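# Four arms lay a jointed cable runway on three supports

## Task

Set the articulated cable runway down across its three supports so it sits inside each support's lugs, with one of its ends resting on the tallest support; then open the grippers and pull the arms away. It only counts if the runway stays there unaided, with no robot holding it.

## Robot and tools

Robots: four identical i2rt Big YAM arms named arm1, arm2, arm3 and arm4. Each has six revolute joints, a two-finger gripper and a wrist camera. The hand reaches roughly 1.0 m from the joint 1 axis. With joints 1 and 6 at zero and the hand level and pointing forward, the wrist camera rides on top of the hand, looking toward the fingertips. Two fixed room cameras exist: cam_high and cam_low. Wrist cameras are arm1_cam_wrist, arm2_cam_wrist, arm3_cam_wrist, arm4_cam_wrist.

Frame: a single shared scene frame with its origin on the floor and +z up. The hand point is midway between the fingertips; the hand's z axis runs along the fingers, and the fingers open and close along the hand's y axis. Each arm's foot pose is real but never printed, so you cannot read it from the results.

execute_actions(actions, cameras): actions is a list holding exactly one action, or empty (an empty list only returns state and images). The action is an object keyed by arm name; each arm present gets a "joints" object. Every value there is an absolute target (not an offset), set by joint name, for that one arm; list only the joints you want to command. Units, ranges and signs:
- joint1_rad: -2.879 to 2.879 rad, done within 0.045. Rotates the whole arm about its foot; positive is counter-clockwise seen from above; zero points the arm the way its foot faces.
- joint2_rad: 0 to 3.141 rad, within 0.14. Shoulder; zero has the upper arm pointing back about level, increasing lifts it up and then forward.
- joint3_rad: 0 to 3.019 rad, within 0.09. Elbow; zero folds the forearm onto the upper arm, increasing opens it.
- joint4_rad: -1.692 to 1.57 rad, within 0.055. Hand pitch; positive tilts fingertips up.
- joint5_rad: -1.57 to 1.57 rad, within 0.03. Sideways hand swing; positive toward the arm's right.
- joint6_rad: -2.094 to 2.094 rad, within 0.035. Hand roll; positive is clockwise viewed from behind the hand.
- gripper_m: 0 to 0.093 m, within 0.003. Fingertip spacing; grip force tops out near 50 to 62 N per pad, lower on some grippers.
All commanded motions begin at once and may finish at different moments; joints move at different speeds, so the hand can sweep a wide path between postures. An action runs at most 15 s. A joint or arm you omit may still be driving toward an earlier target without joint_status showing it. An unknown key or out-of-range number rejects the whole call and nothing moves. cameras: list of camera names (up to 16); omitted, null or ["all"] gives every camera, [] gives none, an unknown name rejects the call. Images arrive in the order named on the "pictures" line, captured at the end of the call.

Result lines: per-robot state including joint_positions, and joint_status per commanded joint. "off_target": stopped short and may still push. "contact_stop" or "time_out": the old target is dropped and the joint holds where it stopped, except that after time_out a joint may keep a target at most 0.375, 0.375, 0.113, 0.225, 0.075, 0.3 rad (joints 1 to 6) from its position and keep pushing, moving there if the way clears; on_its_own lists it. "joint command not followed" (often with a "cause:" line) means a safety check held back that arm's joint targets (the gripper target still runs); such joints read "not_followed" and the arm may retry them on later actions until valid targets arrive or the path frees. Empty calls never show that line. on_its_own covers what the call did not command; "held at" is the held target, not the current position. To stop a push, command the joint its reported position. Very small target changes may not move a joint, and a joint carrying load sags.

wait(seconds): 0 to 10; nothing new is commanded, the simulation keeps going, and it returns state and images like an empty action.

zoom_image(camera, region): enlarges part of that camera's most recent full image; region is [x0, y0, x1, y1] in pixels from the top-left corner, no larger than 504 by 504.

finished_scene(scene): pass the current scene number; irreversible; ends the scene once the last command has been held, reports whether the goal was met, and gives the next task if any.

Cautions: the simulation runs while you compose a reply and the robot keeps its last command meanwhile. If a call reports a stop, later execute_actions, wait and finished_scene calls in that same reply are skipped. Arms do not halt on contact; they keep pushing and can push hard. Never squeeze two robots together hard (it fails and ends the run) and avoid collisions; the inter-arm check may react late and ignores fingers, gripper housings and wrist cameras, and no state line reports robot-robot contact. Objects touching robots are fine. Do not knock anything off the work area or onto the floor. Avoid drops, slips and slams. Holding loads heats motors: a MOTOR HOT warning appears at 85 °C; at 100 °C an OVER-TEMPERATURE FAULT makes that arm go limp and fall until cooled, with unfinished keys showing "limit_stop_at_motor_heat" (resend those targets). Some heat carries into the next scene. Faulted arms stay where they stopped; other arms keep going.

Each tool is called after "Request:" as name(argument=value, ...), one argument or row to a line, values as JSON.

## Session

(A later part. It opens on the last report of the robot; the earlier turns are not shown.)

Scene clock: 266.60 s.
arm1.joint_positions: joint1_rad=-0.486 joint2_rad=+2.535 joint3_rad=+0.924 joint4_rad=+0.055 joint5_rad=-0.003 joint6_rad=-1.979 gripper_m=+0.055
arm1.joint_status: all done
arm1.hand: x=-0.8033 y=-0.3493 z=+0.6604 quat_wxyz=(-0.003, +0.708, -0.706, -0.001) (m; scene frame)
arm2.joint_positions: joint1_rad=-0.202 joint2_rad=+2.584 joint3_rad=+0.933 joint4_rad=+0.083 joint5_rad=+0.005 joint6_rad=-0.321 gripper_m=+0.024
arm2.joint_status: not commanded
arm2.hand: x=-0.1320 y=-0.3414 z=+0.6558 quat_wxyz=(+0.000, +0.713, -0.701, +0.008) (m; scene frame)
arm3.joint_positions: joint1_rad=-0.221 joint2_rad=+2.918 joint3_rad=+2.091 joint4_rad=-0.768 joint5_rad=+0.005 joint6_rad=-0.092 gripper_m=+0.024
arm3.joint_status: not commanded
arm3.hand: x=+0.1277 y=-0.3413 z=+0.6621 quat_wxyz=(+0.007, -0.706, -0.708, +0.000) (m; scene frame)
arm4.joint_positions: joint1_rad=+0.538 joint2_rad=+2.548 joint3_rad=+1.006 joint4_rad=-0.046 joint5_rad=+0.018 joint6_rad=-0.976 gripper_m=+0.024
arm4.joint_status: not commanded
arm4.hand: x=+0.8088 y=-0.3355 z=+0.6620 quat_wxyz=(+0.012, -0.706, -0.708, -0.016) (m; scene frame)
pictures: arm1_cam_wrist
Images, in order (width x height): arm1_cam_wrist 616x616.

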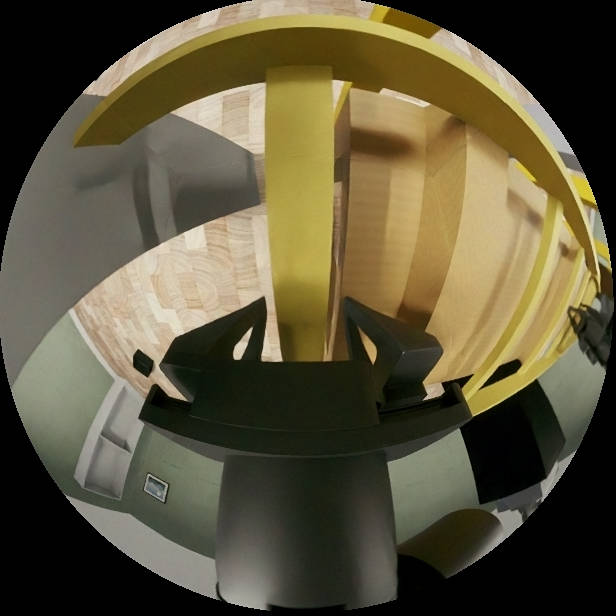

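Request:
execute_actions(
  actions=[
    {"arm1":{"joints":{"gripper_m":0.0}}},
  ],
  cameras=[],
)

Request:
execute_actions(
  actions=[
    {"arm1":{"joints":{"joint2_rad":2.30,"joint3_rad":0.834,"joint4_rad":-0.046}},"arm2":{"joints":{"joint2_rad":2.335,"joint3_rad":0.842,"joint4_rad":-0.011}},"arm3":{"joints":{"joint2_rad":2.69,"joint3_rad":2.01,"joint4_rad":-0.798}},"arm4":{"joints":{"joint2_rad":2.31,"joint3_rad":0.92,"joint4_rad":-0.121}}},
  ],
  cameras=[],
)

Request:
execute_actions(
  actions=[
    {"arm1":{"joints":{"joint2_rad":2.095,"joint3_rad":0.775,"joint4_rad":-0.175}},"arm2":{"joints":{"joint2_rad":2.105,"joint3_rad":0.77,"joint4_rad":-0.14}},"arm3":{"joints":{"joint1_rad":-0.25,"joint2_rad":2.52,"joint3_rad":1.93,"joint4_rad":-0.895,"joint5_rad":-0.116,"joint6_rad":-0.11}},"arm4":{"joints":{"joint1_rad":0.5,"joint2_rad":1.89,"joint3_rad":0.905,"joint4_rad":-0.61,"joint5_rad":-0.065,"joint6_rad":-1.014}}},
  ],
  cameras=["cam_low"],
)

Scene clock: 284.80 s.
arm1.joint_positions: joint1_rad=-0.486 joint2_rad=+2.536 joint3_rad=+0.923 joint4_rad=+0.055 joint5_rad=-0.001 joint6_rad=-1.982 gripper_m=+0.024
arm1.joint_status: gripper_m off_target (ended at +0.024, target +0.000)
arm1.hand: x=-0.8042 y=-0.3494 z=+0.6603 quat_wxyz=(-0.001, +0.709, -0.705, -0.001) (m; scene frame)
arm2.joint_positions: joint1_rad=-0.202 joint2_rad=+2.584 joint3_rad=+0.933 joint4_rad=+0.083 joint5_rad=+0.005 joint6_rad=-0.321 gripper_m=+0.024
arm2.joint_status: not commanded
arm2.hand: x=-0.1320 y=-0.3414 z=+0.6558 quat_wxyz=(+0.000, +0.713, -0.701, +0.008) (m; scene frame)
arm3.joint_positions: joint1_rad=-0.221 joint2_rad=+2.918 joint3_rad=+2.091 joint4_rad=-0.768 joint5_rad=+0.005 joint6_rad=-0.092 gripper_m=+0.024
arm3.joint_status: not commanded
arm3.hand: x=+0.1277 y=-0.3413 z=+0.6621 quat_wxyz=(+0.007, -0.706, -0.708, +0.000) (m; scene frame)
arm4.joint_positions: joint1_rad=+0.538 joint2_rad=+2.548 joint3_rad=+1.006 joint4_rad=-0.046 joint5_rad=+0.018 joint6_rad=-0.976 gripper_m=+0.024
arm4.joint_status: not commanded
arm4.hand: x=+0.8088 y=-0.3355 z=+0.6620 quat_wxyz=(+0.012, -0.706, -0.708, -0.016) (m; scene frame)
pictures: none
No camera images: the call's "cameras" was empty. Leave "cameras" out to get every camera's image.

Scene clock: 285.83 s.
arm1.joint_positions: joint1_rad=-0.487 joint2_rad=+2.358 joint3_rad=+0.833 joint4_rad=-0.040 joint5_rad=+0.000 joint6_rad=-1.981 gripper_m=+0.024
arm1.joint_status: all done
arm1.hand: x=-0.8056 y=-0.3496 z=+0.7196 quat_wxyz=(+0.000, +0.708, -0.706, -0.004) (m; scene frame)
arm2.joint_positions: joint1_rad=-0.202 joint2_rad=+2.422 joint3_rad=+0.845 joint4_rad=+0.002 joint5_rad=+0.006 joint6_rad=-0.320 gripper_m=+0.024
arm2.joint_status: all done
arm2.hand: x=-0.1323 y=-0.3417 z=+0.7105 quat_wxyz=(+0.002, +0.712, -0.702, +0.010) (m; scene frame)
arm3.joint_positions: joint1_rad=-0.223 joint2_rad=+2.791 joint3_rad=+1.992 joint4_rad=-0.790 joint5_rad=+0.002 joint6_rad=-0.092 gripper_m=+0.024
arm3.joint_status: all done
arm3.hand: x=+0.1275 y=-0.3445 z=+0.7181 quat_wxyz=(+0.004, -0.706, -0.708, +0.001) (m; scene frame)
arm4.joint_positions: joint1_rad=+0.540 joint2_rad=+2.368 joint3_rad=+0.913 joint4_rad=-0.114 joint5_rad=+0.007 joint6_rad=-0.973 gripper_m=+0.024
arm4.joint_status: all done
arm4.hand: x=+0.8066 y=-0.3410 z=+0.7247 quat_wxyz=(+0.008, -0.707, -0.707, -0.006) (m; scene frame)
pictures: none
No camera images: the call's "cameras" was empty. Leave "cameras" out to get every camera's image.

Scene clock: 286.93 s.
arm1.joint_positions: joint1_rad=-0.489 joint2_rad=+2.154 joint3_rad=+0.758 joint4_rad=-0.172 joint5_rad=-0.004 joint6_rad=-1.983 gripper_m=+0.024
arm1.joint_status: all done
arm1.hand: x=-0.8074 y=-0.3493 z=+0.7847 quat_wxyz=(-0.001, +0.708, -0.706, -0.006) (m; scene frame)
arm2.joint_positions: joint1_rad=-0.199 joint2_rad=+2.201 joint3_rad=+0.757 joint4_rad=-0.129 joint5_rad=+0.013 joint6_rad=-0.315 gripper_m=+0.024
arm2.joint_status: all done
arm2.hand: x=-0.1328 y=-0.3412 z=+0.7810 quat_wxyz=(+0.000, +0.712, -0.702, +0.012) (m; scene frame)
arm3.joint_positions: joint1_rad=-0.250 joint2_rad=+2.624 joint3_rad=+1.906 joint4_rad=-0.892 joint5_rad=-0.115 joint6_rad=-0.122 gripper_m=+0.024
arm3.joint_status: all done
arm3.hand: x=+0.1298 y=-0.3431 z=+0.8034 quat_wxyz=(-0.035, -0.705, -0.707, -0.044) (m; scene frame)
arm4.joint_positions: joint1_rad=+0.502 joint2_rad=+1.946 joint3_rad=+0.874 joint4_rad=-0.576 joint5_rad=-0.061 joint6_rad=-1.012 gripper_m=+0.024
arm4.joint_status: all done
arm4.hand: x=+0.8020 y=-0.3425 z=+0.8812 quat_wxyz=(-0.034, -0.707, -0.705, -0.036) (m; scene frame)
pictures: cam_low
Images, in order (width x height): cam_low 896x504.

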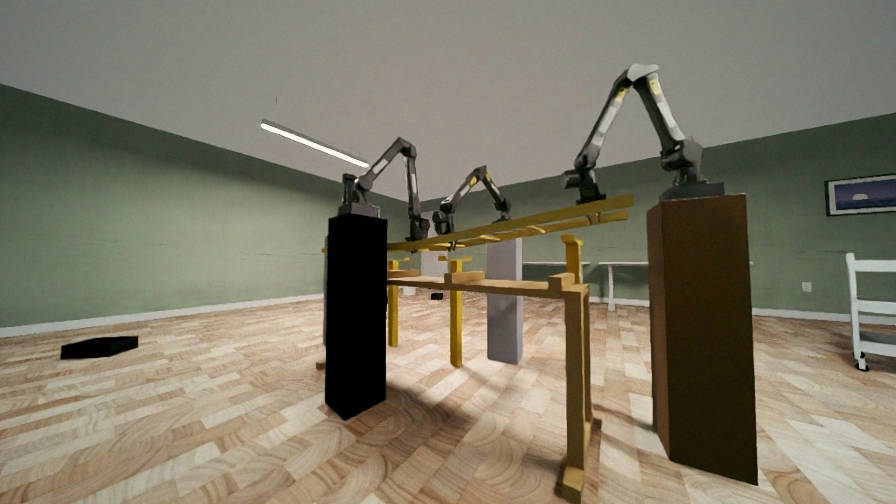

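Request:
execute_actions(
  actions=[
    {"arm1":{"joints":{"joint1_rad":-0.28,"joint2_rad":2.09,"joint3_rad":0.706,"joint4_rad":-0.11,"joint6_rad":-1.775}},"arm2":{"joints":{"joint1_rad":-0.172,"joint2_rad":2.135,"joint3_rad":0.965,"joint4_rad":-0.275,"joint6_rad":-0.28}},"arm3":{"joints":{"joint1_rad":-0.26,"joint2_rad":2.40,"joint3_rad":1.64,"joint4_rad":-0.695,"joint6_rad":-0.13}},"arm4":{"joints":{"joint1_rad":0.355,"joint2_rad":1.855,"joint3_rad":0.82,"joint4_rad":-0.555,"joint5_rad":-0.046,"joint6_rad":-1.165}}},
  ],
  cameras=["cam_low"],
)

Scene clock: 292.87 s.
arm1.joint_positions: joint1_rad=-0.281 joint2_rad=+2.153 joint3_rad=+0.709 joint4_rad=-0.112 joint5_rad=-0.006 joint6_rad=-1.771 gripper_m=+0.024
arm1.joint_status: all done
arm1.hand: x=-0.8007 y=-0.2753 z=+0.7826 quat_wxyz=(-0.005, +0.707, -0.707, -0.003) (m; scene frame)
arm2.joint_positions: joint1_rad=-0.170 joint2_rad=+2.228 joint3_rad=+0.935 joint4_rad=-0.259 joint5_rad=+0.003 joint6_rad=-0.280 gripper_m=+0.024
arm2.joint_status: all done
arm2.hand: x=-0.1259 y=-0.2723 z=+0.7840 quat_wxyz=(-0.006, +0.710, -0.704, +0.003) (m; scene frame)
arm3.joint_positions: joint1_rad=-0.252 joint2_rad=+2.499 joint3_rad=+1.610 joint4_rad=-0.726 joint5_rad=-0.113 joint6_rad=-0.121 gripper_m=+0.024
arm3.joint_status: all done
arm3.hand: x=+0.1364 y=-0.2766 z=+0.8017 quat_wxyz=(-0.033, -0.706, -0.706, -0.045) (m; scene frame)
arm4.joint_positions: joint1_rad=+0.366 joint2_rad=+1.923 joint3_rad=+0.790 joint4_rad=-0.549 joint5_rad=-0.049 joint6_rad=-1.143 gripper_m=+0.024
arm4.joint_status: all done
arm4.hand: x=+0.8091 y=-0.2797 z=+0.8768 quat_wxyz=(-0.038, -0.708, -0.703, -0.050) (m; scene frame)
pictures: cam_low
Images, in order (width x height): cam_low 896x504.

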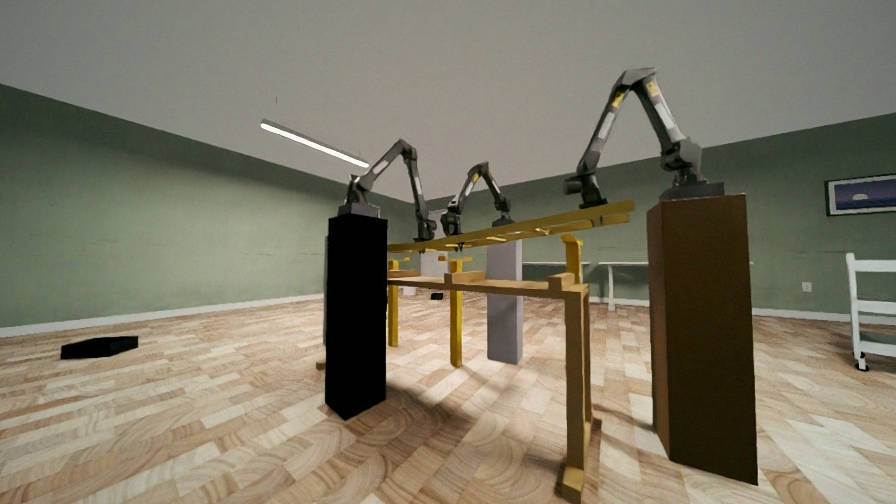

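Request:
execute_actions(
  actions=[
    {"arm1":{"joints":{"joint1_rad":-0.10,"joint2_rad":2.087,"joint3_rad":0.687,"joint4_rad":-0.095,"joint6_rad":-1.59}},"arm2":{"joints":{"joint1_rad":-0.14,"joint2_rad":2.185,"joint3_rad":1.152,"joint4_rad":-0.405,"joint6_rad":-0.246}},"arm3":{"joints":{"joint1_rad":-0.275,"joint2_rad":2.305,"joint3_rad":1.42,"joint4_rad":-0.565,"joint6_rad":-0.148}},"arm4":{"joints":{"joint1_rad":0.197,"joint2_rad":1.828,"joint3_rad":0.775,"joint4_rad":-0.535,"joint5_rad":-0.029,"joint6_rad":-1.33}}},
  ],
  cameras=["cam_low"],
)

Request:
zoom_image(
  camera="cam_low",
  region=[380, 180, 650, 300],
)

Scene clock: 297.67 s.
arm1.joint_positions: joint1_rad=-0.100 joint2_rad=+2.151 joint3_rad=+0.688 joint4_rad=-0.096 joint5_rad=-0.004 joint6_rad=-1.591 gripper_m=+0.024
arm1.joint_status: all done
arm1.hand: x=-0.8023 y=-0.2147 z=+0.7830 quat_wxyz=(-0.004, +0.707, -0.707, -0.004) (m; scene frame)
arm2.joint_positions: joint1_rad=-0.133 joint2_rad=+2.279 joint3_rad=+1.111 joint4_rad=-0.387 joint5_rad=+0.002 joint6_rad=-0.245 gripper_m=+0.024
arm2.joint_status: all done
arm2.hand: x=-0.1275 y=-0.2129 z=+0.7842 quat_wxyz=(-0.005, +0.710, -0.704, +0.003) (m; scene frame)
arm3.joint_positions: joint1_rad=-0.268 joint2_rad=+2.412 joint3_rad=+1.385 joint4_rad=-0.588 joint5_rad=-0.113 joint6_rad=-0.138 gripper_m=+0.024
arm3.joint_status: all done
arm3.hand: x=+0.1351 y=-0.2170 z=+0.7997 quat_wxyz=(-0.034, -0.705, -0.707, -0.044) (m; scene frame)
arm4.joint_positions: joint1_rad=+0.201 joint2_rad=+1.897 joint3_rad=+0.737 joint4_rad=-0.534 joint5_rad=-0.033 joint6_rad=-1.309 gripper_m=+0.024
arm4.joint_status: all done
arm4.hand: x=+0.8078 y=-0.2176 z=+0.8788 quat_wxyz=(-0.040, -0.708, -0.704, -0.051) (m; scene frame)
pictures: cam_low
Images, in order (width x height): cam_low 896x504.

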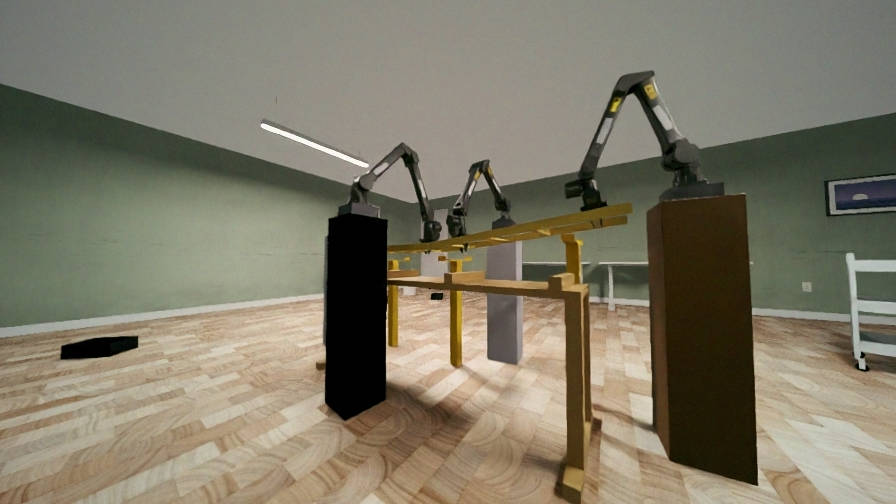

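Region (380, 180, 650, 300) of cam_low's 896x504 image, scaled by 1.867, with more detail than that image has.

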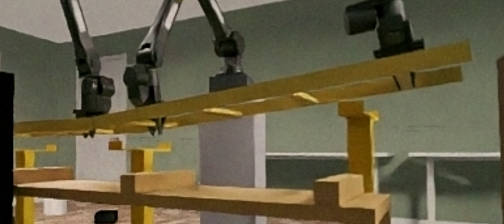

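Request:
execute_actions(
  actions=[
    {"arm1":{"joints":{"joint1_rad":0.084,"joint2_rad":2.088,"joint3_rad":0.70,"joint4_rad":-0.125,"joint6_rad":-1.405}},"arm2":{"joints":{"joint1_rad":-0.116,"joint2_rad":2.258,"joint3_rad":1.36,"joint4_rad":-0.535,"joint6_rad":-0.217}},"arm3":{"joints":{"joint1_rad":-0.293,"joint2_rad":2.23,"joint3_rad":1.22,"joint4_rad":-0.445,"joint6_rad":-0.168}},"arm4":{"joints":{"joint1_rad":0.03,"joint2_rad":1.735,"joint3_rad":0.752,"joint4_rad":-0.605,"joint5_rad":-0.01,"joint6_rad":-1.50}}},
  ],
  cameras=["cam_low"],
)

Request:
zoom_image(
  camera="cam_low",
  region=[380, 180, 650, 300],
)

Scene clock: 305.47 s.
arm1.joint_positions: joint1_rad=+0.086 joint2_rad=+2.147 joint3_rad=+0.696 joint4_rad=-0.105 joint5_rad=-0.004 joint6_rad=-1.404 gripper_m=+0.024
arm1.joint_status: all done
arm1.hand: x=-0.8026 y=-0.1529 z=+0.7851 quat_wxyz=(-0.006, +0.707, -0.707, -0.004) (m; scene frame)
arm2.joint_positions: joint1_rad=-0.109 joint2_rad=+2.345 joint3_rad=+1.302 joint4_rad=-0.516 joint5_rad=+0.001 joint6_rad=-0.219 gripper_m=+0.024
arm2.joint_status: all done
arm2.hand: x=-0.1269 y=-0.1542 z=+0.7849 quat_wxyz=(-0.003, +0.710, -0.704, +0.003) (m; scene frame)
arm3.joint_positions: joint1_rad=-0.287 joint2_rad=+2.335 joint3_rad=+1.182 joint4_rad=-0.462 joint5_rad=-0.127 joint6_rad=-0.157 gripper_m=+0.024
arm3.joint_status: all done
arm3.hand: x=+0.1362 y=-0.1579 z=+0.8017 quat_wxyz=(-0.040, -0.705, -0.706, -0.048) (m; scene frame)
arm4.joint_positions: joint1_rad=+0.030 joint2_rad=+1.806 joint3_rad=+0.714 joint4_rad=-0.605 joint5_rad=-0.014 joint6_rad=-1.478 gripper_m=+0.024
arm4.joint_status: all done
arm4.hand: x=+0.8057 y=-0.1586 z=+0.9063 quat_wxyz=(-0.041, -0.708, -0.703, -0.050) (m; scene frame)
pictures: cam_low
Images, in order (width x height): cam_low 896x504.

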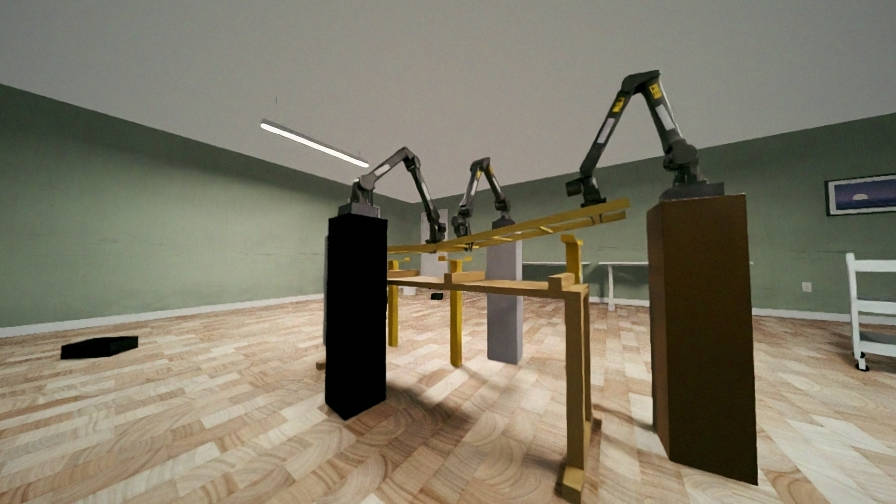

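Region (380, 180, 650, 300) of cam_low's 896x504 image, scaled by 1.867, with more detail than that image has.

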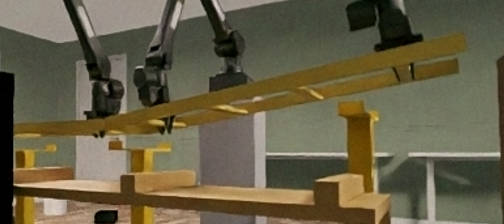

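Request:
execute_actions(
  actions=[
    {"arm1":{"joints":{"joint1_rad":0.258,"joint2_rad":2.096,"joint3_rad":0.742,"joint4_rad":-0.155,"joint6_rad":-1.23}},"arm2":{"joints":{"joint1_rad":-0.096,"joint2_rad":2.35,"joint3_rad":1.592,"joint4_rad":-0.668,"joint6_rad":-0.195}},"arm3":{"joints":{"joint1_rad":-0.315,"joint2_rad":2.175,"joint3_rad":1.037,"joint4_rad":-0.322,"joint6_rad":-0.19}},"arm4":{"joints":{"joint1_rad":-0.142,"joint2_rad":1.738,"joint3_rad":0.757,"joint4_rad":-0.60,"joint5_rad":0.011,"joint6_rad":-1.68}}},
  ],
  cameras=["cam_low","cam_high","arm1_cam_wrist","arm2_cam_wrist","arm4_cam_wrist"],
)

Scene clock: 310.20 s.
arm1.joint_positions: joint1_rad=+0.262 joint2_rad=+2.147 joint3_rad=+0.734 joint4_rad=-0.139 joint5_rad=-0.006 joint6_rad=-1.227 gripper_m=+0.024
arm1.joint_status: all done
arm1.hand: x=-0.8032 y=-0.0906 z=+0.7876 quat_wxyz=(-0.008, +0.707, -0.708, -0.005) (m; scene frame)
arm2.joint_positions: joint1_rad=-0.088 joint2_rad=+2.433 joint3_rad=+1.518 joint4_rad=-0.650 joint5_rad=-0.002 joint6_rad=-0.198 gripper_m=+0.024
arm2.joint_status: all done
arm2.hand: x=-0.1272 y=-0.0952 z=+0.7833 quat_wxyz=(+0.000, +0.710, -0.705, +0.003) (m; scene frame)
arm3.joint_positions: joint1_rad=-0.309 joint2_rad=+2.288 joint3_rad=+1.002 joint4_rad=-0.334 joint5_rad=-0.128 joint6_rad=-0.179 gripper_m=+0.024
arm3.joint_status: all done
arm3.hand: x=+0.1364 y=-0.0979 z=+0.7978 quat_wxyz=(-0.041, -0.705, -0.706, -0.049) (m; scene frame)
arm4.joint_positions: joint1_rad=-0.147 joint2_rad=+1.806 joint3_rad=+0.713 joint4_rad=-0.606 joint5_rad=+0.012 joint6_rad=-1.654 gripper_m=+0.024
arm4.joint_status: all done
arm4.hand: x=+0.8064 y=-0.0977 z=+0.9071 quat_wxyz=(-0.040, -0.708, -0.704, -0.052) (m; scene frame)
pictures: arm1_cam_wrist, arm2_cam_wrist, arm4_cam_wrist, cam_high, cam_low
Images, in order (width x height): arm1_cam_wrist 616x616, arm2_cam_wrist 616x616, arm4_cam_wrist 616x616, cam_high 896x504, cam_low 896x504.

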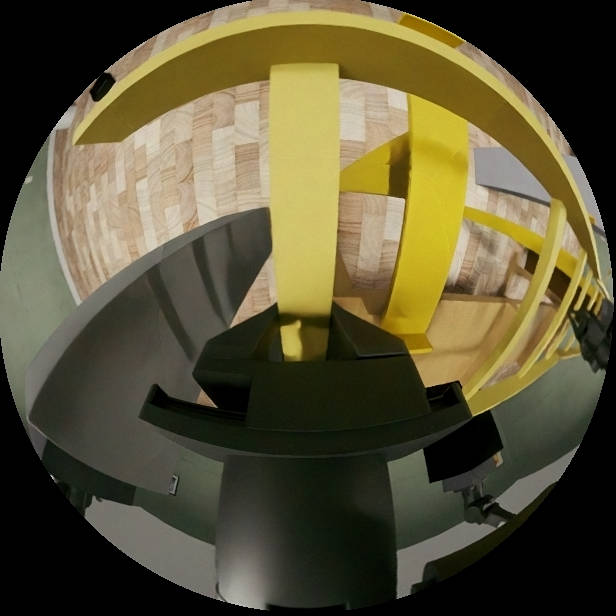

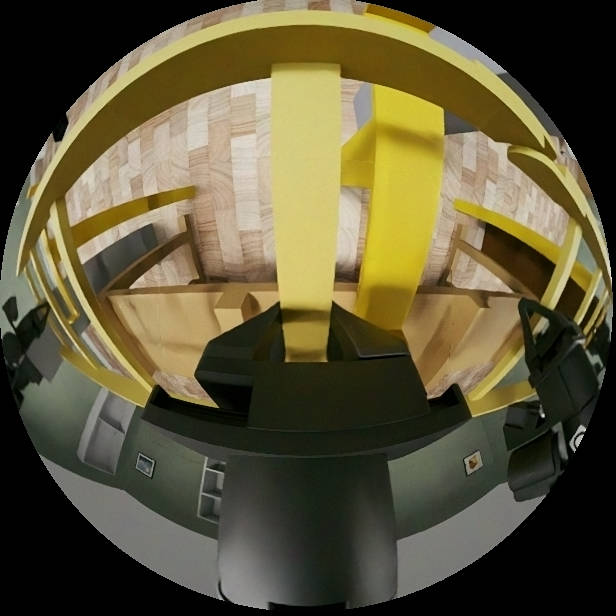

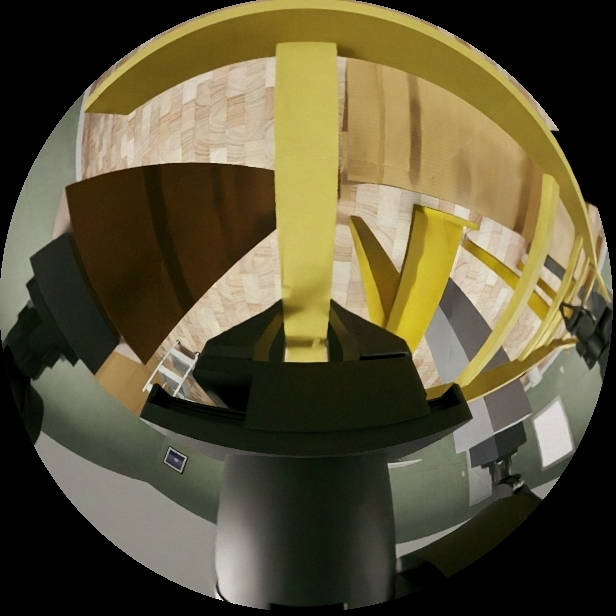

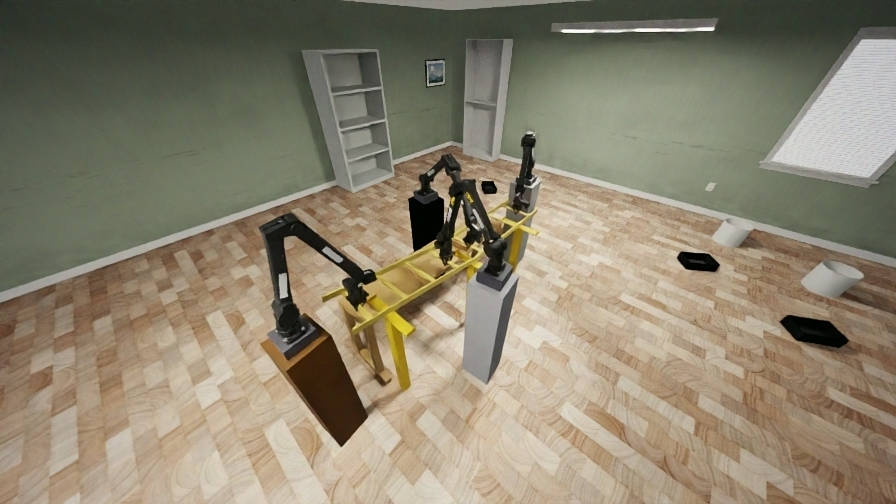

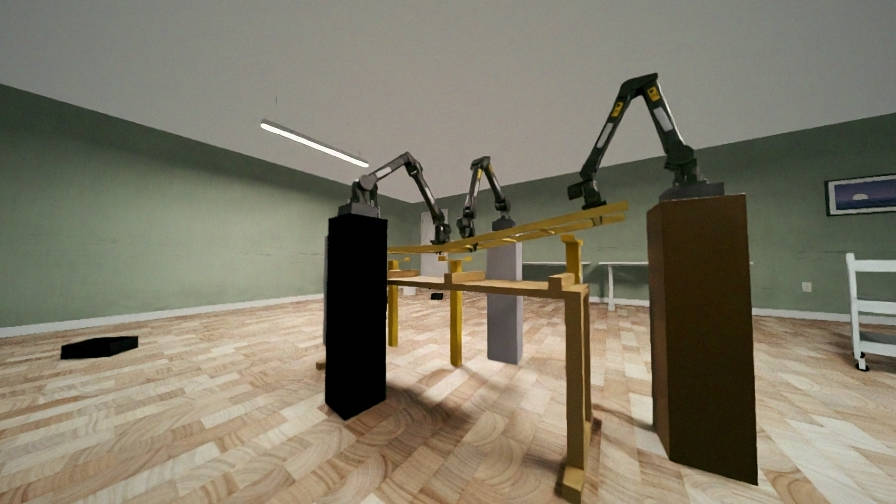

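Request:
execute_actions(
  actions=[
    {"arm1":{"joints":{"joint1_rad":0.412,"joint2_rad":2.115,"joint3_rad":0.815,"joint4_rad":-0.21,"joint6_rad":-1.075}},"arm2":{"joints":{"joint1_rad":-0.08,"joint2_rad":2.46,"joint3_rad":1.86,"joint4_rad":-0.81,"joint6_rad":-0.176}},"arm3":{"joints":{"joint1_rad":-0.345,"joint2_rad":2.115,"joint3_rad":0.865,"joint4_rad":-0.18,"joint6_rad":-0.22}},"arm4":{"joints":{"joint1_rad":-0.305,"joint2_rad":1.752,"joint3_rad":0.793,"joint4_rad":-0.61,"joint5_rad":0.03,"joint6_rad":-1.855}}},
  ],
  cameras=["cam_low","arm1_cam_wrist","arm2_cam_wrist","arm4_cam_wrist"],
)

Scene clock: 320.83 s.
arm1.joint_positions: joint1_rad=+0.420 joint2_rad=+2.156 joint3_rad=+0.805 joint4_rad=-0.193 joint5_rad=-0.005 joint6_rad=-1.068 gripper_m=+0.024
arm1.joint_status: all done
arm1.hand: x=-0.8017 y=-0.0273 z=+0.7901 quat_wxyz=(-0.012, +0.706, -0.708, -0.006) (m; scene frame)
arm2.joint_positions: joint1_rad=-0.075 joint2_rad=+2.529 joint3_rad=+1.763 joint4_rad=-0.803 joint5_rad=-0.001 joint6_rad=-0.182 gripper_m=+0.024
arm2.joint_status: joint3_rad time_out (moved +0.245 of +0.342); the others done
arm2.on_its_own: joint3_rad reads +1.763 and still pushes toward +1.860 since a time_out
arm2.hand: x=-0.1246 y=-0.0362 z=+0.7879 quat_wxyz=(+0.002, +0.709, -0.706, +0.005) (m; scene frame)
arm3.joint_positions: joint1_rad=-0.330 joint2_rad=+2.240 joint3_rad=+0.827 joint4_rad=-0.202 joint5_rad=-0.129 joint6_rad=-0.198 gripper_m=+0.024
arm3.joint_status: all done
arm3.hand: x=+0.1392 y=-0.0393 z=+0.8002 quat_wxyz=(-0.043, -0.706, -0.705, -0.047) (m; scene frame)
arm4.joint_positions: joint1_rad=-0.314 joint2_rad=+1.806 joint3_rad=+0.726 joint4_rad=-0.609 joint5_rad=+0.036 joint6_rad=-1.820 gripper_m=+0.024
arm4.joint_status: joint6_rad time_out (moved -0.166 of -0.201); the others done
arm4.on_its_own: joint6_rad reads -1.820 and still pushes toward -1.855 since a time_out
arm4.hand: x=+0.8104 y=-0.0393 z=+0.9101 quat_wxyz=(-0.037, -0.708, -0.704, -0.051) (m; scene frame)
pictures: arm1_cam_wrist, arm2_cam_wrist, arm4_cam_wrist, cam_low
Images, in order (width x height): arm1_cam_wrist 616x616, arm2_cam_wrist 616x616, arm4_cam_wrist 616x616, cam_low 896x504.

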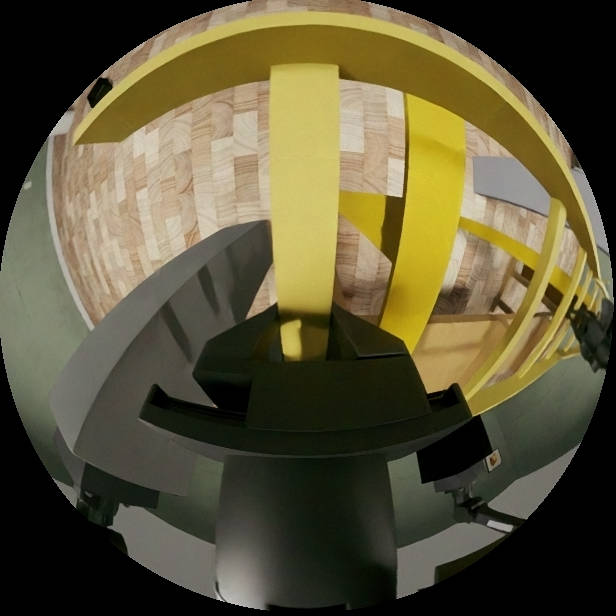

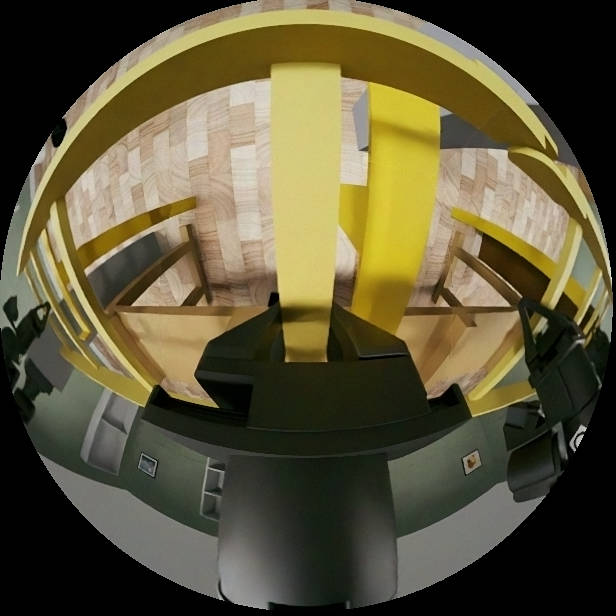

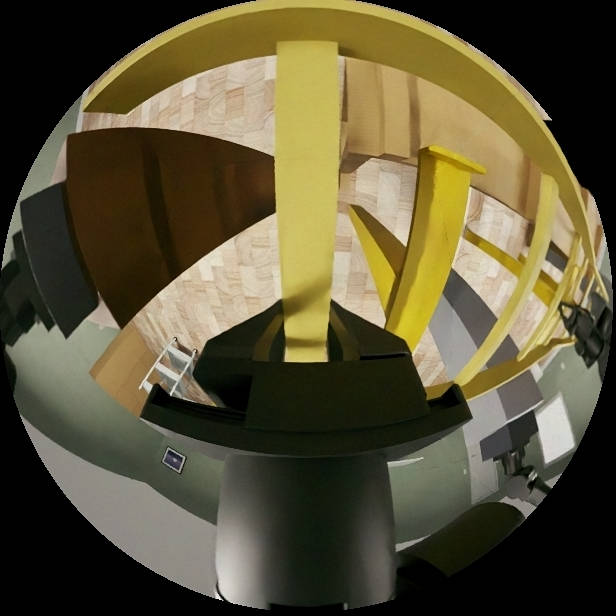

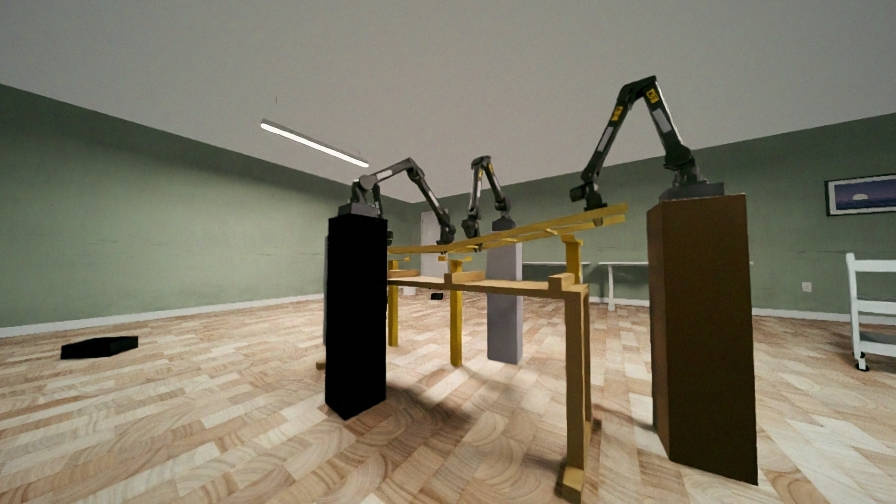

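Request:
execute_actions(
  actions=[
    {"arm1":{"joints":{"joint1_rad":0.532,"joint2_rad":2.14,"joint3_rad":0.905,"joint4_rad":-0.275,"joint6_rad":-0.955}},"arm2":{"joints":{"joint1_rad":-0.066,"joint2_rad":2.59,"joint3_rad":2.15,"joint4_rad":-0.96,"joint6_rad":-0.162}},"arm3":{"joints":{"joint1_rad":-0.385,"joint2_rad":2.085,"joint3_rad":0.715,"joint4_rad":-0.075,"joint6_rad":-0.26}},"arm4":{"joints":{"joint1_rad":-0.445,"joint2_rad":1.785,"joint3_rad":0.865,"joint4_rad":-0.635,"joint5_rad":0.046,"joint6_rad":-1.995}}},
  ],
)

Scene clock: 328.20 s.
arm1.joint_positions: joint1_rad=+0.547 joint2_rad=+2.188 joint3_rad=+0.887 joint4_rad=-0.252 joint5_rad=-0.009 joint6_rad=-0.942 gripper_m=+0.024
arm1.joint_status: all done
arm1.hand: x=-0.8074 y=+0.0286 z=+0.7865 quat_wxyz=(-0.008, +0.706, -0.708, -0.010) (m; scene frame)
arm2.joint_positions: joint1_rad=-0.053 joint2_rad=+2.646 joint3_rad=+2.034 joint4_rad=-0.961 joint5_rad=+0.003 joint6_rad=-0.162 gripper_m=+0.024
arm2.joint_status: joint3_rad time_out (moved +0.271 of +0.387); the others done
arm2.on_its_own: joint3_rad reads +2.034 and still pushes toward +2.147 since a time_out
arm2.hand: x=-0.1293 y=+0.0181 z=+0.7904 quat_wxyz=(+0.002, +0.709, -0.705, +0.008) (m; scene frame)
arm3.joint_positions: joint1_rad=-0.378 joint2_rad=+2.218 joint3_rad=+0.684 joint4_rad=-0.095 joint5_rad=-0.125 joint6_rad=-0.248 gripper_m=+0.024
arm3.joint_status: all done
arm3.hand: x=+0.1347 y=+0.0167 z=+0.8016 quat_wxyz=(-0.041, -0.706, -0.706, -0.049) (m; scene frame)
arm4.joint_positions: joint1_rad=-0.458 joint2_rad=+1.840 joint3_rad=+0.791 joint4_rad=-0.637 joint5_rad=+0.060 joint6_rad=-1.963 gripper_m=+0.024
arm4.joint_status: all done
arm4.hand: x=+0.8068 y=+0.0179 z=+0.9115 quat_wxyz=(-0.037, -0.707, -0.704, -0.055) (m; scene frame)
pictures: arm1_cam_wrist, arm2_cam_wrist, arm3_cam_wrist, arm4_cam_wrist, cam_high, cam_low
Images, in order (width x height): arm1_cam_wrist 616x616, arm2_cam_wrist 616x616, arm3_cam_wrist 616x616, arm4_cam_wrist 616x616, cam_high 896x504, cam_low 896x504.

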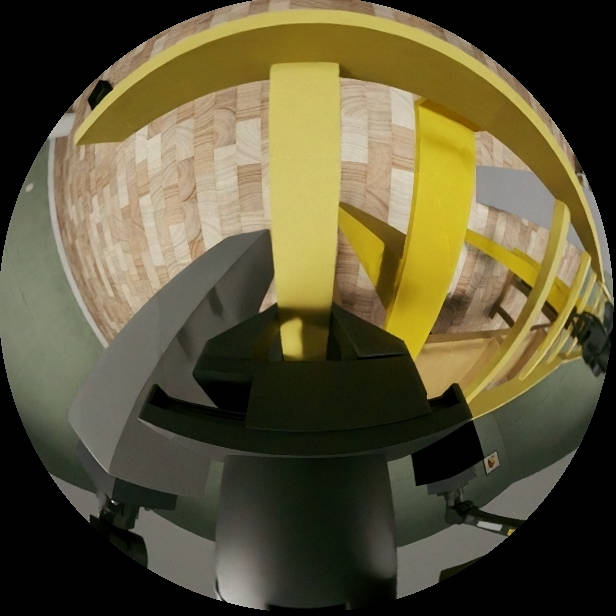

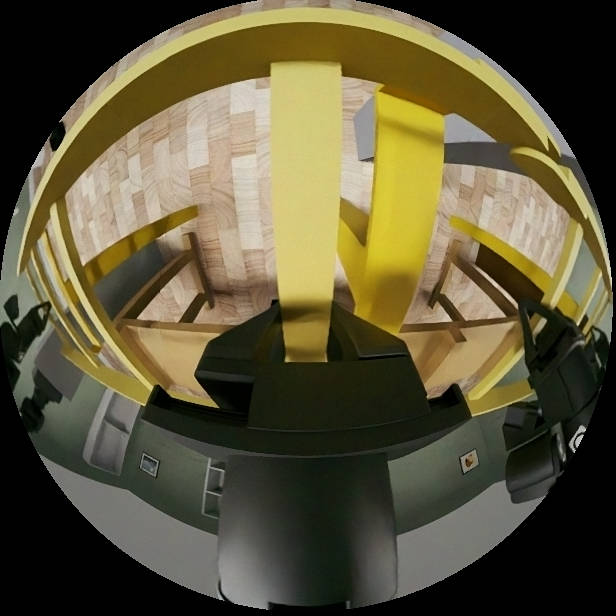

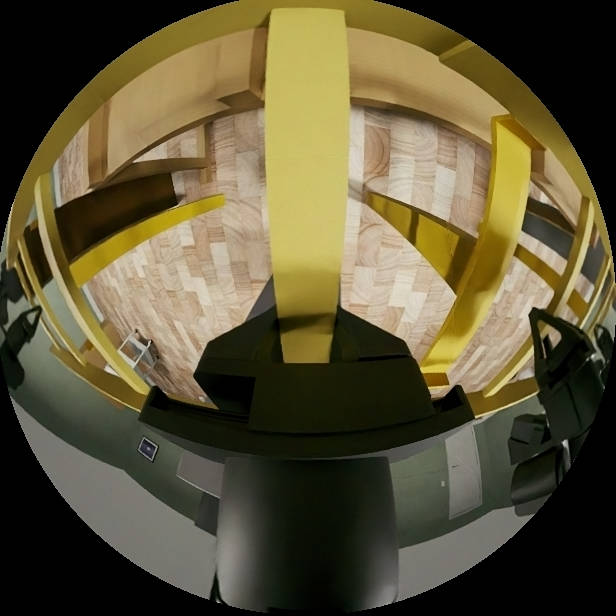

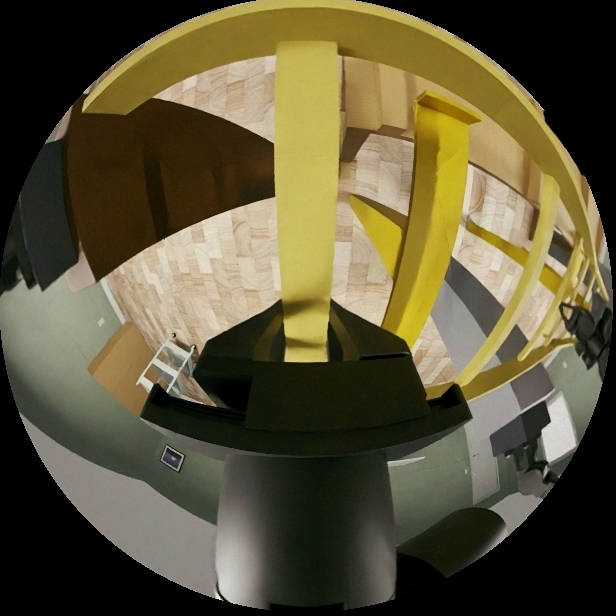

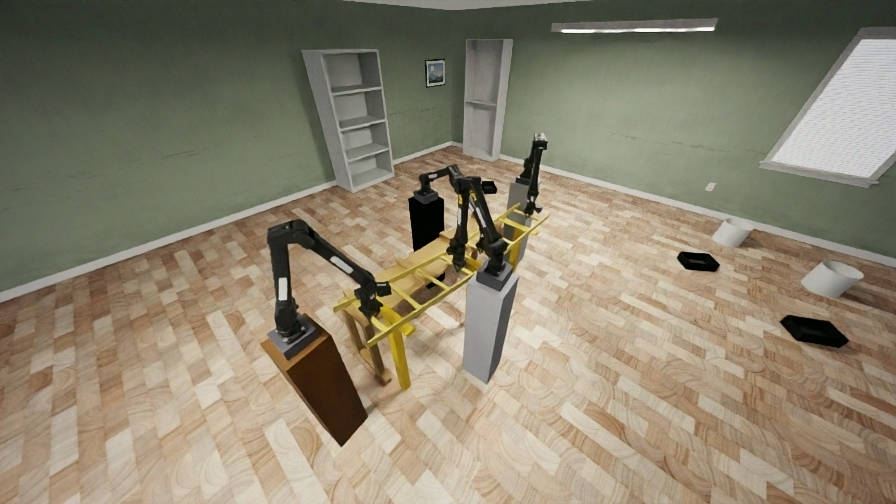

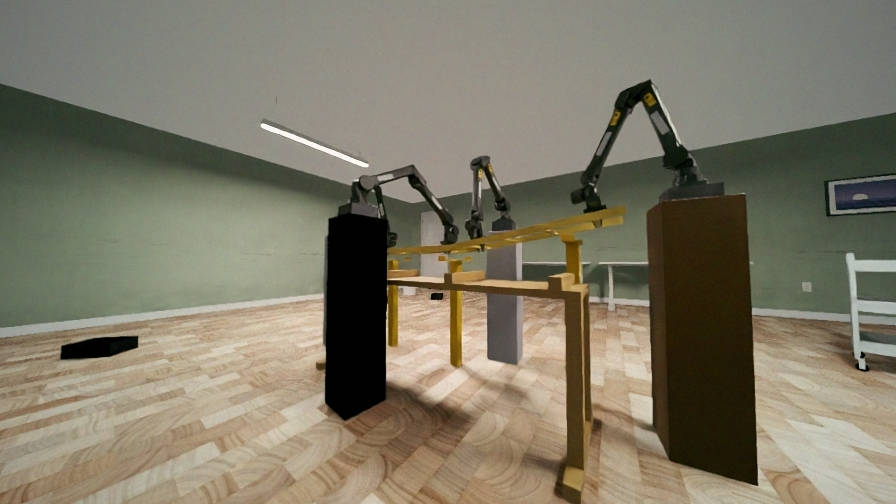

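Request:
zoom_image(
  camera="cam_high",
  region=[320, 270, 440, 360],
)

Request:
zoom_image(
  camera="cam_high",
  region=[430, 190, 570, 300],
)

Request:
zoom_image(
  camera="cam_low",
  region=[380, 200, 640, 290],
)

Region (320, 270, 440, 360) of cam_high's 896x504 image, scaled by 4.200, with more detail than that image has; it fills the top 378 rows of this view, and the rest is white.

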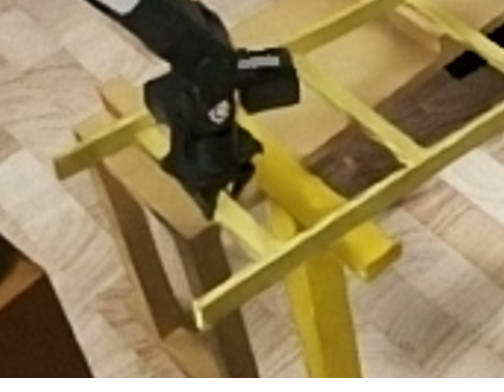

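Region (430, 190, 570, 300) of cam_high's 896x504 image, scaled by 3.600, with more detail than that image has; it fills the top 396 rows of this view, and the rest is white.

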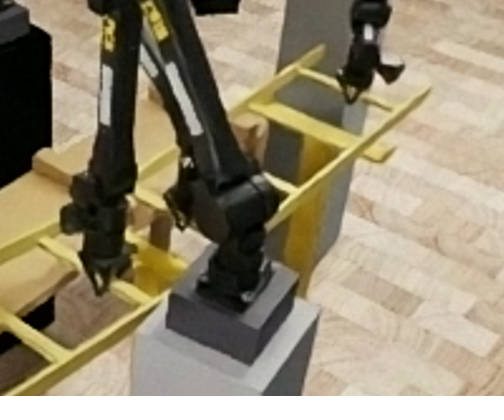

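Region (380, 200, 640, 290) of cam_low's 896x504 image, scaled by 1.938, with more detail than that image has; it fills the top 174 rows of this view, and the rest is white.

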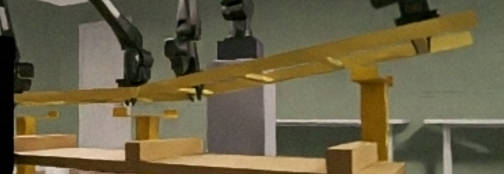

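Request:
execute_actions(
  actions=[
    {"arm1":{"joints":{"joint1_rad":0.518,"joint2_rad":2.245,"joint3_rad":0.93,"joint4_rad":-0.215}},"arm2":{"joints":{"joint2_rad":2.68,"joint3_rad":2.16,"joint4_rad":-0.905}},"arm3":{"joints":{"joint2_rad":2.205,"joint3_rad":0.76,"joint4_rad":-0.025}},"arm4":{"joints":{"joint1_rad":-0.432,"joint2_rad":1.96,"joint3_rad":0.862,"joint4_rad":-0.475,"joint6_rad":-1.98}}},
  ],
)

Scene clock: 349.33 s.
arm1.joint_positions: joint1_rad=+0.540 joint2_rad=+2.297 joint3_rad=+0.919 joint4_rad=-0.195 joint5_rad=-0.007 joint6_rad=-0.950 gripper_m=+0.024
arm1.joint_status: all done
arm1.hand: x=-0.8109 y=+0.0229 z=+0.7481 quat_wxyz=(+0.002, +0.707, -0.707, -0.011) (m; scene frame)
arm2.joint_positions: joint1_rad=-0.049 joint2_rad=+2.709 joint3_rad=+2.059 joint4_rad=-0.932 joint5_rad=+0.001 joint6_rad=-0.162 gripper_m=+0.024
arm2.joint_status: joint3_rad time_out (moved +0.025 of +0.126); the others done
arm2.on_its_own: joint3_rad reads +2.059 and still pushes toward +2.160 since a time_out
arm2.hand: x=-0.1326 y=+0.0146 z=+0.7559 quat_wxyz=(+0.006, +0.711, -0.704, +0.010) (m; scene frame)
arm3.joint_positions: joint1_rad=-0.378 joint2_rad=+2.338 joint3_rad=+0.739 joint4_rad=-0.033 joint5_rad=-0.107 joint6_rad=-0.250 gripper_m=+0.024
arm3.joint_status: all done
arm3.hand: x=+0.1306 y=+0.0133 z=+0.7655 quat_wxyz=(-0.033, -0.705, -0.707, -0.046) (m; scene frame)
arm4.joint_positions: joint1_rad=-0.456 joint2_rad=+2.013 joint3_rad=+0.803 joint4_rad=-0.485 joint5_rad=+0.054 joint6_rad=-1.963 gripper_m=+0.024
arm4.joint_status: all done
arm4.hand: x=+0.8067 y=+0.0170 z=+0.8516 quat_wxyz=(-0.042, -0.707, -0.704, -0.055) (m; scene frame)
pictures: arm1_cam_wrist, arm2_cam_wrist, arm3_cam_wrist, arm4_cam_wrist, cam_high, cam_low
Images, in order (width x height): arm1_cam_wrist 616x616, arm2_cam_wrist 616x616, arm3_cam_wrist 616x616, arm4_cam_wrist 616x616, cam_high 896x504, cam_low 896x504.

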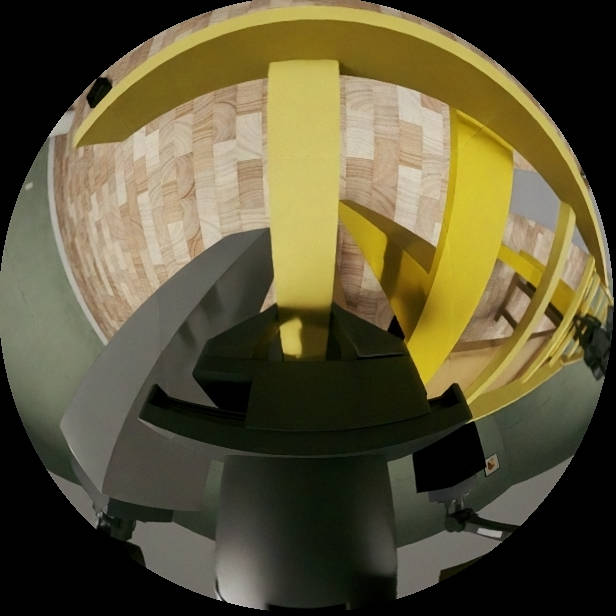

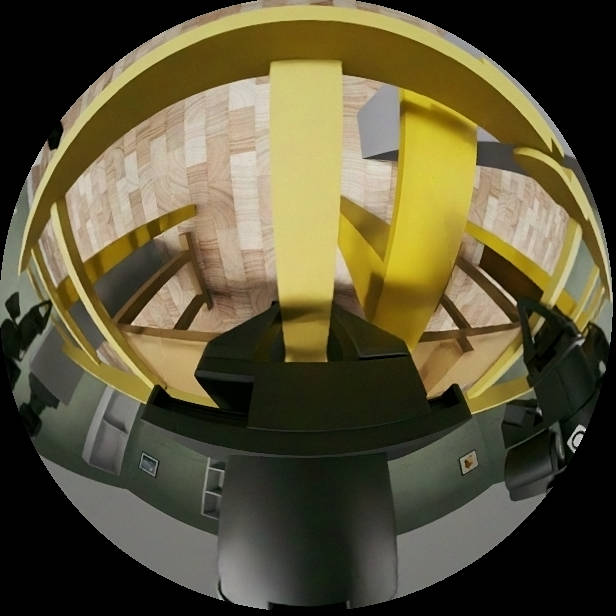

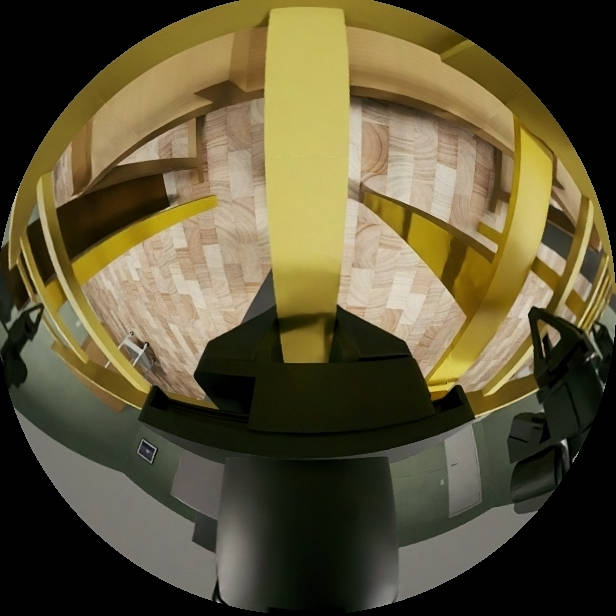

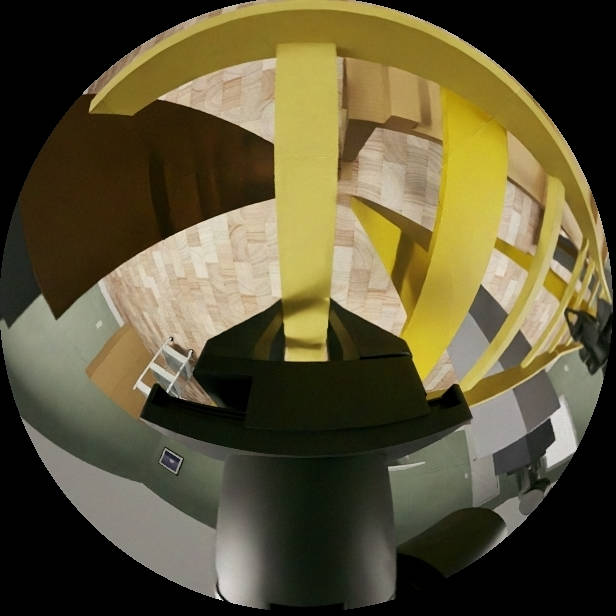

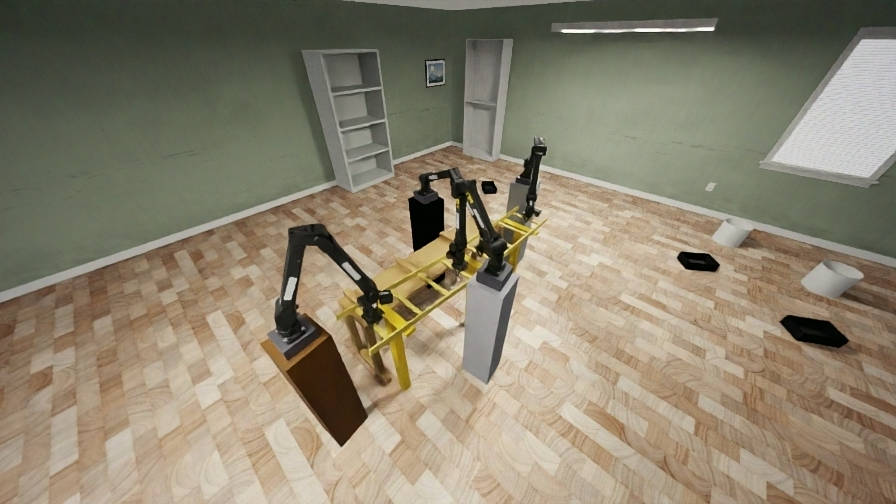

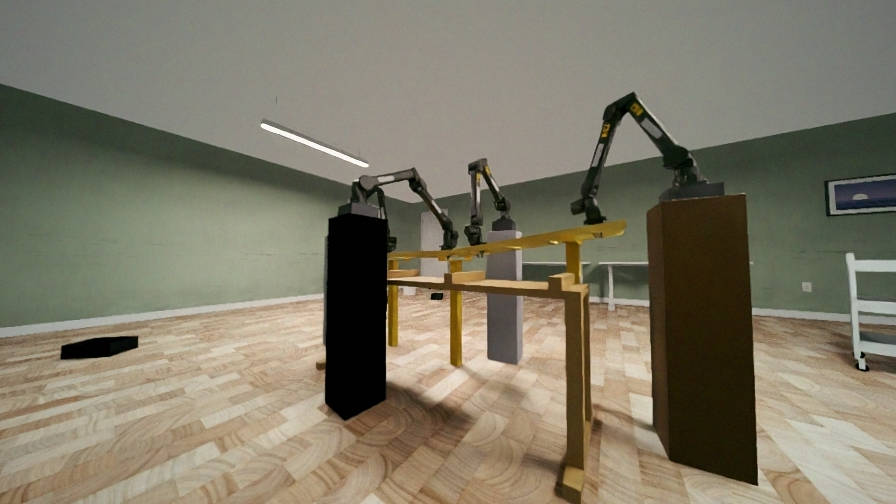

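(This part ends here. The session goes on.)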